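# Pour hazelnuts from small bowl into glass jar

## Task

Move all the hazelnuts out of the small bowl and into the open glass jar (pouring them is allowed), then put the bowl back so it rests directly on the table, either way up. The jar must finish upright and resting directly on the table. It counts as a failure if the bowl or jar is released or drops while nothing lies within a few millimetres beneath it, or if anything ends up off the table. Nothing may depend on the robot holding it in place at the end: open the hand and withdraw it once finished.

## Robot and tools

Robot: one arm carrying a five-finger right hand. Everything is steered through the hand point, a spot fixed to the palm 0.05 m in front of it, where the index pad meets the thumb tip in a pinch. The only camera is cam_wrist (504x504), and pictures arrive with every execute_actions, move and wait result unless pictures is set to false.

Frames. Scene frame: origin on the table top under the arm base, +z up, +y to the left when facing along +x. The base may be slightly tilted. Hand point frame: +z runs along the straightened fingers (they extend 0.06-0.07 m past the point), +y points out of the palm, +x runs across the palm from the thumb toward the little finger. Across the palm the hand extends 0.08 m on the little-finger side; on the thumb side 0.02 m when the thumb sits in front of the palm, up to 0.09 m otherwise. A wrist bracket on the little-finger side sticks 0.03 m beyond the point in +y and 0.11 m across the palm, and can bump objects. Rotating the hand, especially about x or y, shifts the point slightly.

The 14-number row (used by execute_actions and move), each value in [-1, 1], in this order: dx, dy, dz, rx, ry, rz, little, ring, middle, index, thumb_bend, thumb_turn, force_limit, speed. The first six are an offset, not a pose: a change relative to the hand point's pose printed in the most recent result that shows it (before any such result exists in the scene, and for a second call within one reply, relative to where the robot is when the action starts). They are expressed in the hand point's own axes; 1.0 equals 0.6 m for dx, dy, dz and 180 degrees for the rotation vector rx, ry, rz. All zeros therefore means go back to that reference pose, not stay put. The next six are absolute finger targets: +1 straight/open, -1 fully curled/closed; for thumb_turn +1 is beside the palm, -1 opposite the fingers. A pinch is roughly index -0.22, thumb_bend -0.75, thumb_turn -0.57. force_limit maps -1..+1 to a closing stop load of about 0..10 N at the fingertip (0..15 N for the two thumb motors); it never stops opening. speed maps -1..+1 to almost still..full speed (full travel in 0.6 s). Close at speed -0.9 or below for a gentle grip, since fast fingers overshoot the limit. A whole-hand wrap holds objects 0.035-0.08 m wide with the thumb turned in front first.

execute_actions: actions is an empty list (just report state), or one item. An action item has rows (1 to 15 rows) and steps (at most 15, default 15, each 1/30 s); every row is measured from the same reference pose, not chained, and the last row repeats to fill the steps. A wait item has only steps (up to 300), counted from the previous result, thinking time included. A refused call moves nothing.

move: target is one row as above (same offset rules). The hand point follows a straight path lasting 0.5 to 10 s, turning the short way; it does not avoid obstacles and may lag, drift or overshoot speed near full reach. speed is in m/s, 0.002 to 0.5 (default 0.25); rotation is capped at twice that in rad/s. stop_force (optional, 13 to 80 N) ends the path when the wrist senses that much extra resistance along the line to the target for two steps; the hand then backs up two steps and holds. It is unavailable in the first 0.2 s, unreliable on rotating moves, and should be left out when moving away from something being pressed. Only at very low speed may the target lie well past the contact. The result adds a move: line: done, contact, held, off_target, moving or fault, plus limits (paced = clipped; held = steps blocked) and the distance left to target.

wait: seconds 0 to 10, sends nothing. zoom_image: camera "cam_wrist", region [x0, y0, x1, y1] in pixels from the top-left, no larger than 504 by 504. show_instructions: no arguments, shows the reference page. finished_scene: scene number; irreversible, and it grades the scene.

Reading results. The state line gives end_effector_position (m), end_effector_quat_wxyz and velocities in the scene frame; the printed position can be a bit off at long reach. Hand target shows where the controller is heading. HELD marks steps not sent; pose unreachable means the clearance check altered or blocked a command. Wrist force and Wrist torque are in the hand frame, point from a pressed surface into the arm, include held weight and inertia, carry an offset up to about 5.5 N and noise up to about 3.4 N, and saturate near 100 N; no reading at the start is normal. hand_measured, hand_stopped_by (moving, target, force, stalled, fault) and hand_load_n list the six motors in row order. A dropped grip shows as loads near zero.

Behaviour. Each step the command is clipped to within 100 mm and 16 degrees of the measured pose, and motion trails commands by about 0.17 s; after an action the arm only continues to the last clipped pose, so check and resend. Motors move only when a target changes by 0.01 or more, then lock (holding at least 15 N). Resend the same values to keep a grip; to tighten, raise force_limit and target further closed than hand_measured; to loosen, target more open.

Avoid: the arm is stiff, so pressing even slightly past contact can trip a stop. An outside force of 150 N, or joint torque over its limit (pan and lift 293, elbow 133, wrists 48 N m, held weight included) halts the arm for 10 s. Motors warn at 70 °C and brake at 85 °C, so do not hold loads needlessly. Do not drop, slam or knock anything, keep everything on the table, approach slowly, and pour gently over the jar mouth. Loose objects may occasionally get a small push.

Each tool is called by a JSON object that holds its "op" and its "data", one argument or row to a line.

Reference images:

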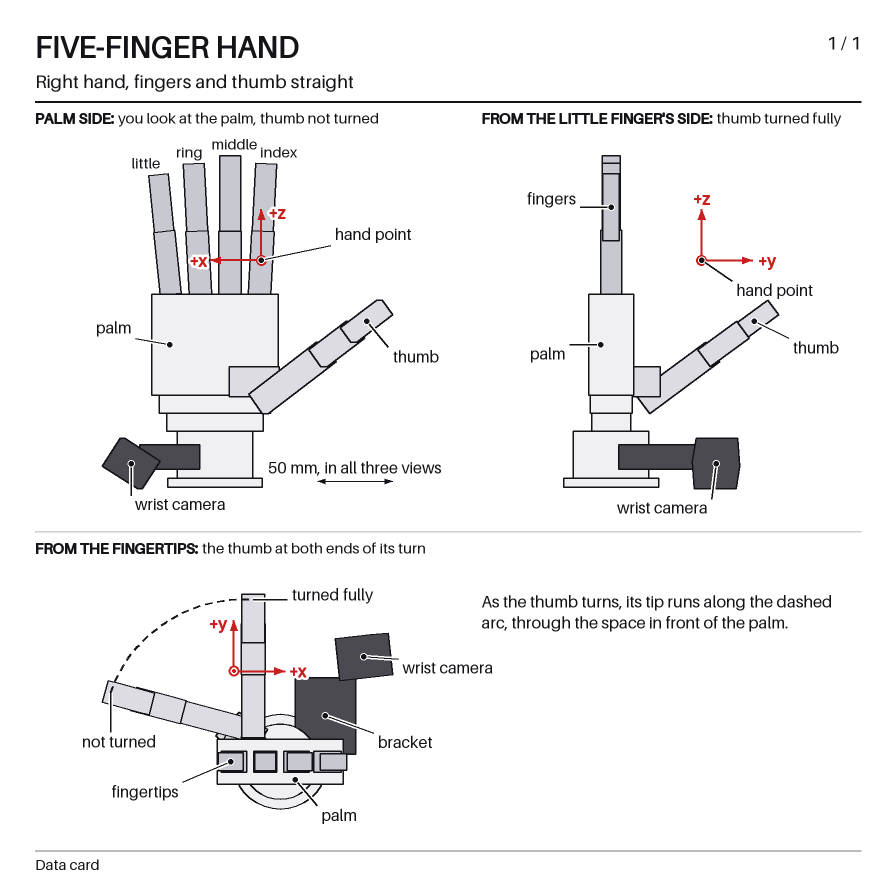

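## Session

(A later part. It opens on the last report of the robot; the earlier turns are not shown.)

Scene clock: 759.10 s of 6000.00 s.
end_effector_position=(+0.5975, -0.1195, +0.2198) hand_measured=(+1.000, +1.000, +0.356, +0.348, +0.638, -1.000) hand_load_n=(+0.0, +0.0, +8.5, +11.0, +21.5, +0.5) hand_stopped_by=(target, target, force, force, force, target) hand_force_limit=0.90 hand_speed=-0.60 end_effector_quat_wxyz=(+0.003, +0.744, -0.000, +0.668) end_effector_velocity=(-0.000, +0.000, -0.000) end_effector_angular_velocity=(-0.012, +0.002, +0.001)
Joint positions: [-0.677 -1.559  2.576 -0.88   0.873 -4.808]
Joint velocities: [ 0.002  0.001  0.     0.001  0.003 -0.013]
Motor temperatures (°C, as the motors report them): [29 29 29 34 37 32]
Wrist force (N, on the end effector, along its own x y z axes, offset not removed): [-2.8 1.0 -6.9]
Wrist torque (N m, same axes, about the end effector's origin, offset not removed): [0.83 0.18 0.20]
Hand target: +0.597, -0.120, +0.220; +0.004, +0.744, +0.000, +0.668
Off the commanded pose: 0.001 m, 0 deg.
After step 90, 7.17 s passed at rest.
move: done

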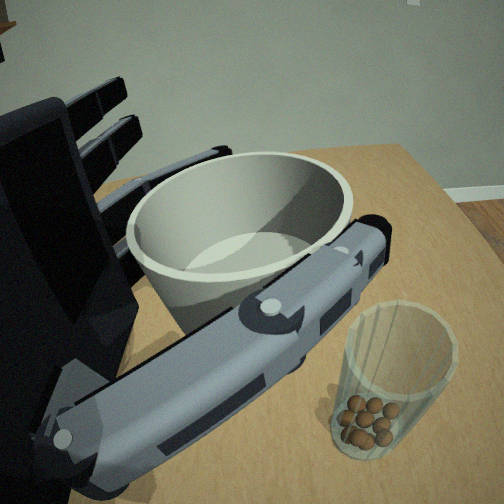

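{"op": "move", "data": {
  "target": [-0.3075,-0.3417,0.0238,0,0,0,1,1,-0.9,-0.9,-0.6,-1,0.9,-0.6],
  "speed": 0.3
}}

{"op": "move", "data": {
  "target": [-0.0215,0,0.0023,0,0,0,1,1,-0.9,-0.9,-0.6,-1,0.9,-0.6],
  "speed": 0.02
}}

Scene clock: 787.70 s of 6000.00 s.
end_effector_position=(+0.5921, +0.0839, +0.0345) hand_measured=(+1.000, +1.000, +0.356, +0.348, +0.638, -1.000) hand_load_n=(+0.0, +0.0, +8.5, +11.0, +21.5, +0.5) hand_stopped_by=(target, target, force, force, force, target) hand_force_limit=0.90 hand_speed=-0.60 end_effector_quat_wxyz=(+0.003, +0.745, +0.000, +0.668) end_effector_velocity=(+0.001, +0.001, -0.001) end_effector_angular_velocity=(-0.002, -0.003, -0.004)
Joint positions: [-0.058 -0.992  2.574 -1.477  1.488 -4.729]
Joint velocities: [ 0.008  0.007 -0.004 -0.006  0.012 -0.   ]
Motor temperatures (°C, as the motors report them): [29 29 29 34 37 32]
Wrist force (N, on the end effector, along its own x y z axes, offset not removed): [-2.5 -2.2 -4.4]
Wrist torque (N m, same axes, about the end effector's origin, offset not removed): [0.08 0.02 0.03]
Hand target: +0.592, +0.084, +0.034; +0.003, +0.744, -0.000, +0.668
Off the commanded pose: 0.001 m, 0 deg.
After step 90, 23.97 s passed at rest.
move: done

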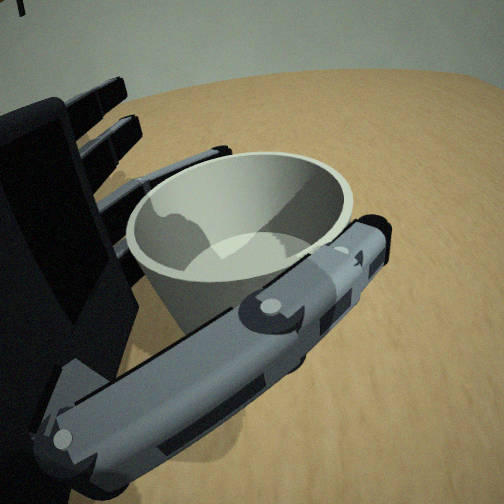

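Scene clock: 788.63 s of 6000.00 s.
end_effector_position=(+0.5921, +0.0839, +0.0219) hand_measured=(+1.000, +1.000, +0.356, +0.348, +0.638, -1.000) hand_load_n=(+0.0, +0.0, +8.5, +11.0, +21.5, +0.5) hand_stopped_by=(target, target, force, force, force, target) hand_force_limit=0.90 hand_speed=-0.60 end_effector_quat_wxyz=(+0.003, +0.745, +0.000, +0.668) end_effector_velocity=(+0.001, -0.000, -0.002) end_effector_angular_velocity=(+0.000, -0.001, +0.000)
Joint positions: [-0.058 -0.954  2.57  -1.511  1.487 -4.729]
Joint velocities: [-0.001  0.008 -0.003 -0.006 -0.001  0.   ]
Motor temperatures (°C, as the motors report them): [29 29 29 34 37 32]
Wrist force (N, on the end effector, along its own x y z axes, offset not removed): [1.4 0.3 -3.7]
Wrist torque (N m, same axes, about the end effector's origin, offset not removed): [0.48 -0.49 0.33]
Hand target: +0.592, +0.084, +0.022; +0.003, +0.745, +0.000, +0.668
Off the commanded pose: 0.000 m, 0 deg.
move: done

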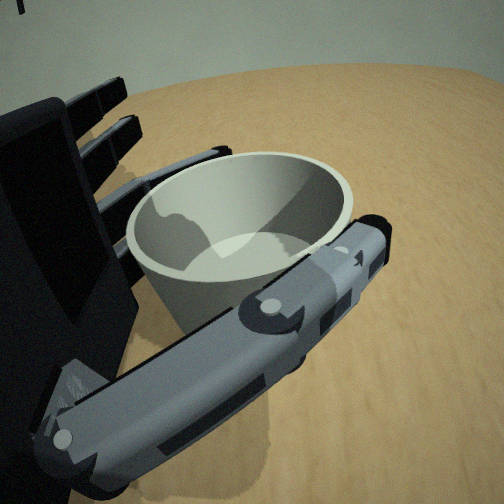

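{"op": "execute_actions", "data": {
  "actions": [
    {"rows": [[-0.0014,0,0,0,0,0,1,1,-0.9,-0.9,-0.6,-1,0.9,-0.6],[-0.0014,0,0,0,0,0,1,1,-0.9,-0.9,-0.6,-1,0.9,-0.6],[-0.0014,0,0,0,0,0,1,1,-0.9,-0.9,-0.6,-1,0.9,-0.6],[-0.0014,0,0,0,0,0,1,1,-0.9,-0.9,-0.6,-1,0.9,-0.6],[-0.0014,0,0,0,0,0,1,1,-0.9,-0.9,-0.6,-1,0.9,-0.6],[-0.0014,0,0,0,0,0,1,1,-0.9,-0.9,-0.6,-1,0.9,-0.6],[-0.0014,0,0,0,0,0,1,1,1,1,1,-1,0.9,0.0]], "steps": 15}
  ]
}}

{"op": "move", "data": {
  "target": [0,0,-0.2,0,0,0,1,1,1,1,1,-1,0.9,0.0],
  "speed": 0.15
}}

Scene clock: 797.30 s of 6000.00 s.
end_effector_position=(+0.5920, +0.0839, +0.0211) hand_measured=(+1.000, +1.000, +0.682, +0.674, +0.832, -1.000) hand_load_n=(+0.0, +0.0, +0.0, +0.0, +0.0, +0.0) hand_stopped_by=(target, target, moving, moving, moving, target) hand_force_limit=0.90 hand_speed=0.00 end_effector_quat_wxyz=(+0.003, +0.745, +0.000, +0.668) end_effector_velocity=(+0.000, +0.000, +0.000) end_effector_angular_velocity=(+0.000, -0.002, +0.000)
Joint positions: [-0.058 -0.951  2.57  -1.513  1.487 -4.729]
Joint velocities: [ 0.     0.    -0.    -0.002 -0.     0.   ]
Motor temperatures (°C, as the motors report them): [29 29 29 34 37 32]
Wrist force (N, on the end effector, along its own x y z axes, offset not removed): [0.4 -0.2 -4.0]
Wrist torque (N m, same axes, about the end effector's origin, offset not removed): [0.38 -0.09 0.16]
Hand target: +0.592, +0.084, +0.021; +0.003, +0.745, +0.000, +0.668
Off the commanded pose: 0.000 m, 0 deg.
Steps of this call (steps 1 to 90: nothing new was sent; then 5.17 s passed at rest; steps 91 to 105: all 15 steps of this action). Readings (end_effector_position | what the end effector reports):
91: (+0.5921, +0.0839, +0.0216) | hand_measured=(+1.000, +1.000, +0.356, +0.348, +0.638, -1.000) hand_load_n=(+0.0, +0.0, +8.5, +11.0, +21.5, +0.5) hand_stopped_by=(target, target, force, force, force, target) hand_force_limit=0.90 hand_speed=-0.60
92: (+0.5921, +0.0839, +0.0215) | hand_measured=(+1.000, +1.000, +0.356, +0.348, +0.638, -1.000) hand_load_n=(+0.0, +0.0, +8.5, +11.0, +21.5, +0.5) hand_stopped_by=(target, target, force, force, force, target) hand_force_limit=0.90 hand_speed=-0.60
94: (+0.5920, +0.0839, +0.0213) | hand_measured=(+1.000, +1.000, +0.356, +0.348, +0.638, -1.000) hand_load_n=(+0.0, +0.0, +8.5, +11.0, +21.5, +0.5) hand_stopped_by=(target, target, force, force, force, target) hand_force_limit=0.90 hand_speed=-0.60
98: (+0.5920, +0.0839, +0.0211) | hand_measured=(+1.000, +1.000, +0.356, +0.348, +0.638, -1.000) hand_load_n=(+0.0, +0.0, +8.5, +11.0, +21.5, +0.5) hand_stopped_by=(target, target, moving, moving, moving, target) hand_force_limit=0.90 hand_speed=0.00
105: the state above

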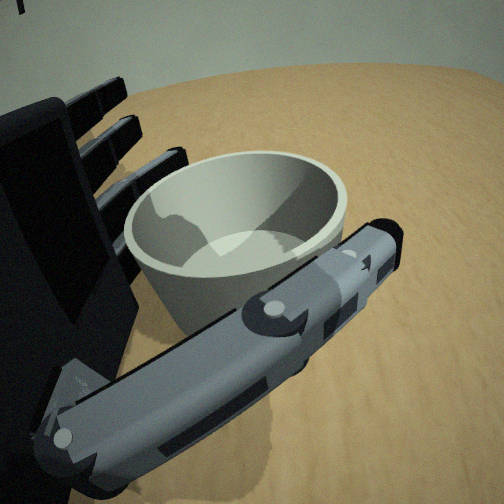

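Scene clock: 799.03 s of 6000.00 s.
end_effector_position=(+0.4730, +0.0843, +0.0342) hand_measured=(+1.000, +1.000, +1.000, +1.000, +1.000, -1.000) hand_load_n=(+0.0, +0.0, +0.0, +0.0, +0.0, +0.0) hand_stopped_by=(target, target, target, target, target, target) hand_force_limit=0.90 hand_speed=0.00 end_effector_quat_wxyz=(+0.003, +0.745, +0.000, +0.668) end_effector_velocity=(-0.003, -0.000, -0.000) end_effector_angular_velocity=(+0.001, +0.000, +0.000)
Joint positions: [-0.11  -0.914  2.792 -1.772  1.435 -4.734]
Joint velocities: [-0.004  0.005  0.006 -0.011 -0.004  0.001]
Motor temperatures (°C, as the motors report them): [29 29 29 34 37 32]
Wrist force (N, on the end effector, along its own x y z axes, offset not removed): [0.9 0.0 -7.5]
Wrist torque (N m, same axes, about the end effector's origin, offset not removed): [0.64 -0.21 0.17]
Hand target: +0.473, +0.084, +0.034; +0.003, +0.745, +0.000, +0.668
Off the commanded pose: 0.000 m, 0 deg.
move: done

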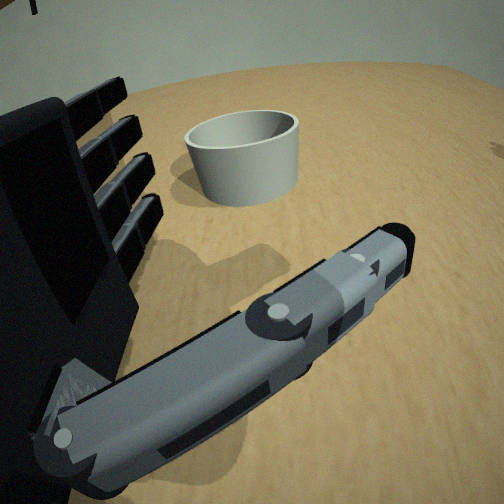

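{"op": "move", "data": {
  "target": [0.3,0,-0.03,-0.12,0,0,1,1,1,1,1,-1,0.9,0.0],
  "speed": 0.3
}}

Scene clock: 809.57 s of 6000.00 s.
end_effector_position=(+0.4744, +0.0848, +0.2144) hand_measured=(+1.000, +1.000, +1.000, +1.000, +1.000, -1.000) hand_load_n=(+0.0, +0.0, +0.0, +0.0, +0.0, +0.0) hand_stopped_by=(target, target, target, target, target, target) hand_force_limit=0.90 hand_speed=0.00 end_effector_quat_wxyz=(+0.142, +0.730, -0.124, +0.656) end_effector_velocity=(-0.000, -0.000, +0.000) end_effector_angular_velocity=(+0.005, +0.012, -0.012)
Joint positions: [ 0.27  -1.517  2.57  -0.938  2.189 -4.692]
Joint velocities: [ 0.005 -0.    -0.012  0.03   0.016  0.012]
Motor temperatures (°C, as the motors report them): [29 29 29 34 37 32]
Wrist force (N, on the end effector, along its own x y z axes, offset not removed): [0.3 -0.2 -3.1]
Wrist torque (N m, same axes, about the end effector's origin, offset not removed): [0.39 -0.15 0.15]
Hand target: +0.474, +0.085, +0.214; +0.143, +0.731, -0.125, +0.656
Off the commanded pose: 0.001 m, 0 deg.
After step 90, 6.17 s passed at rest.
move: done

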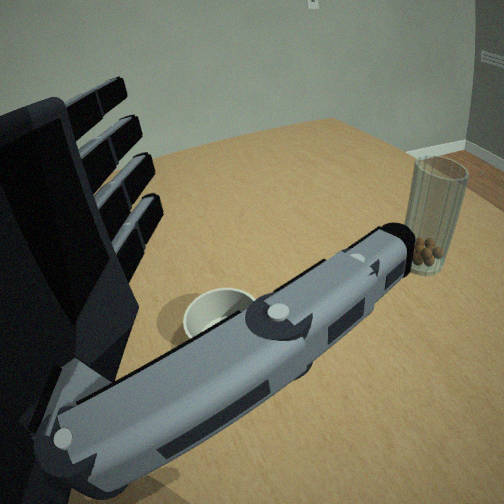

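{"op": "finished_scene", "data": {
  "scene": 1
}}

The scene is finished: the task was done.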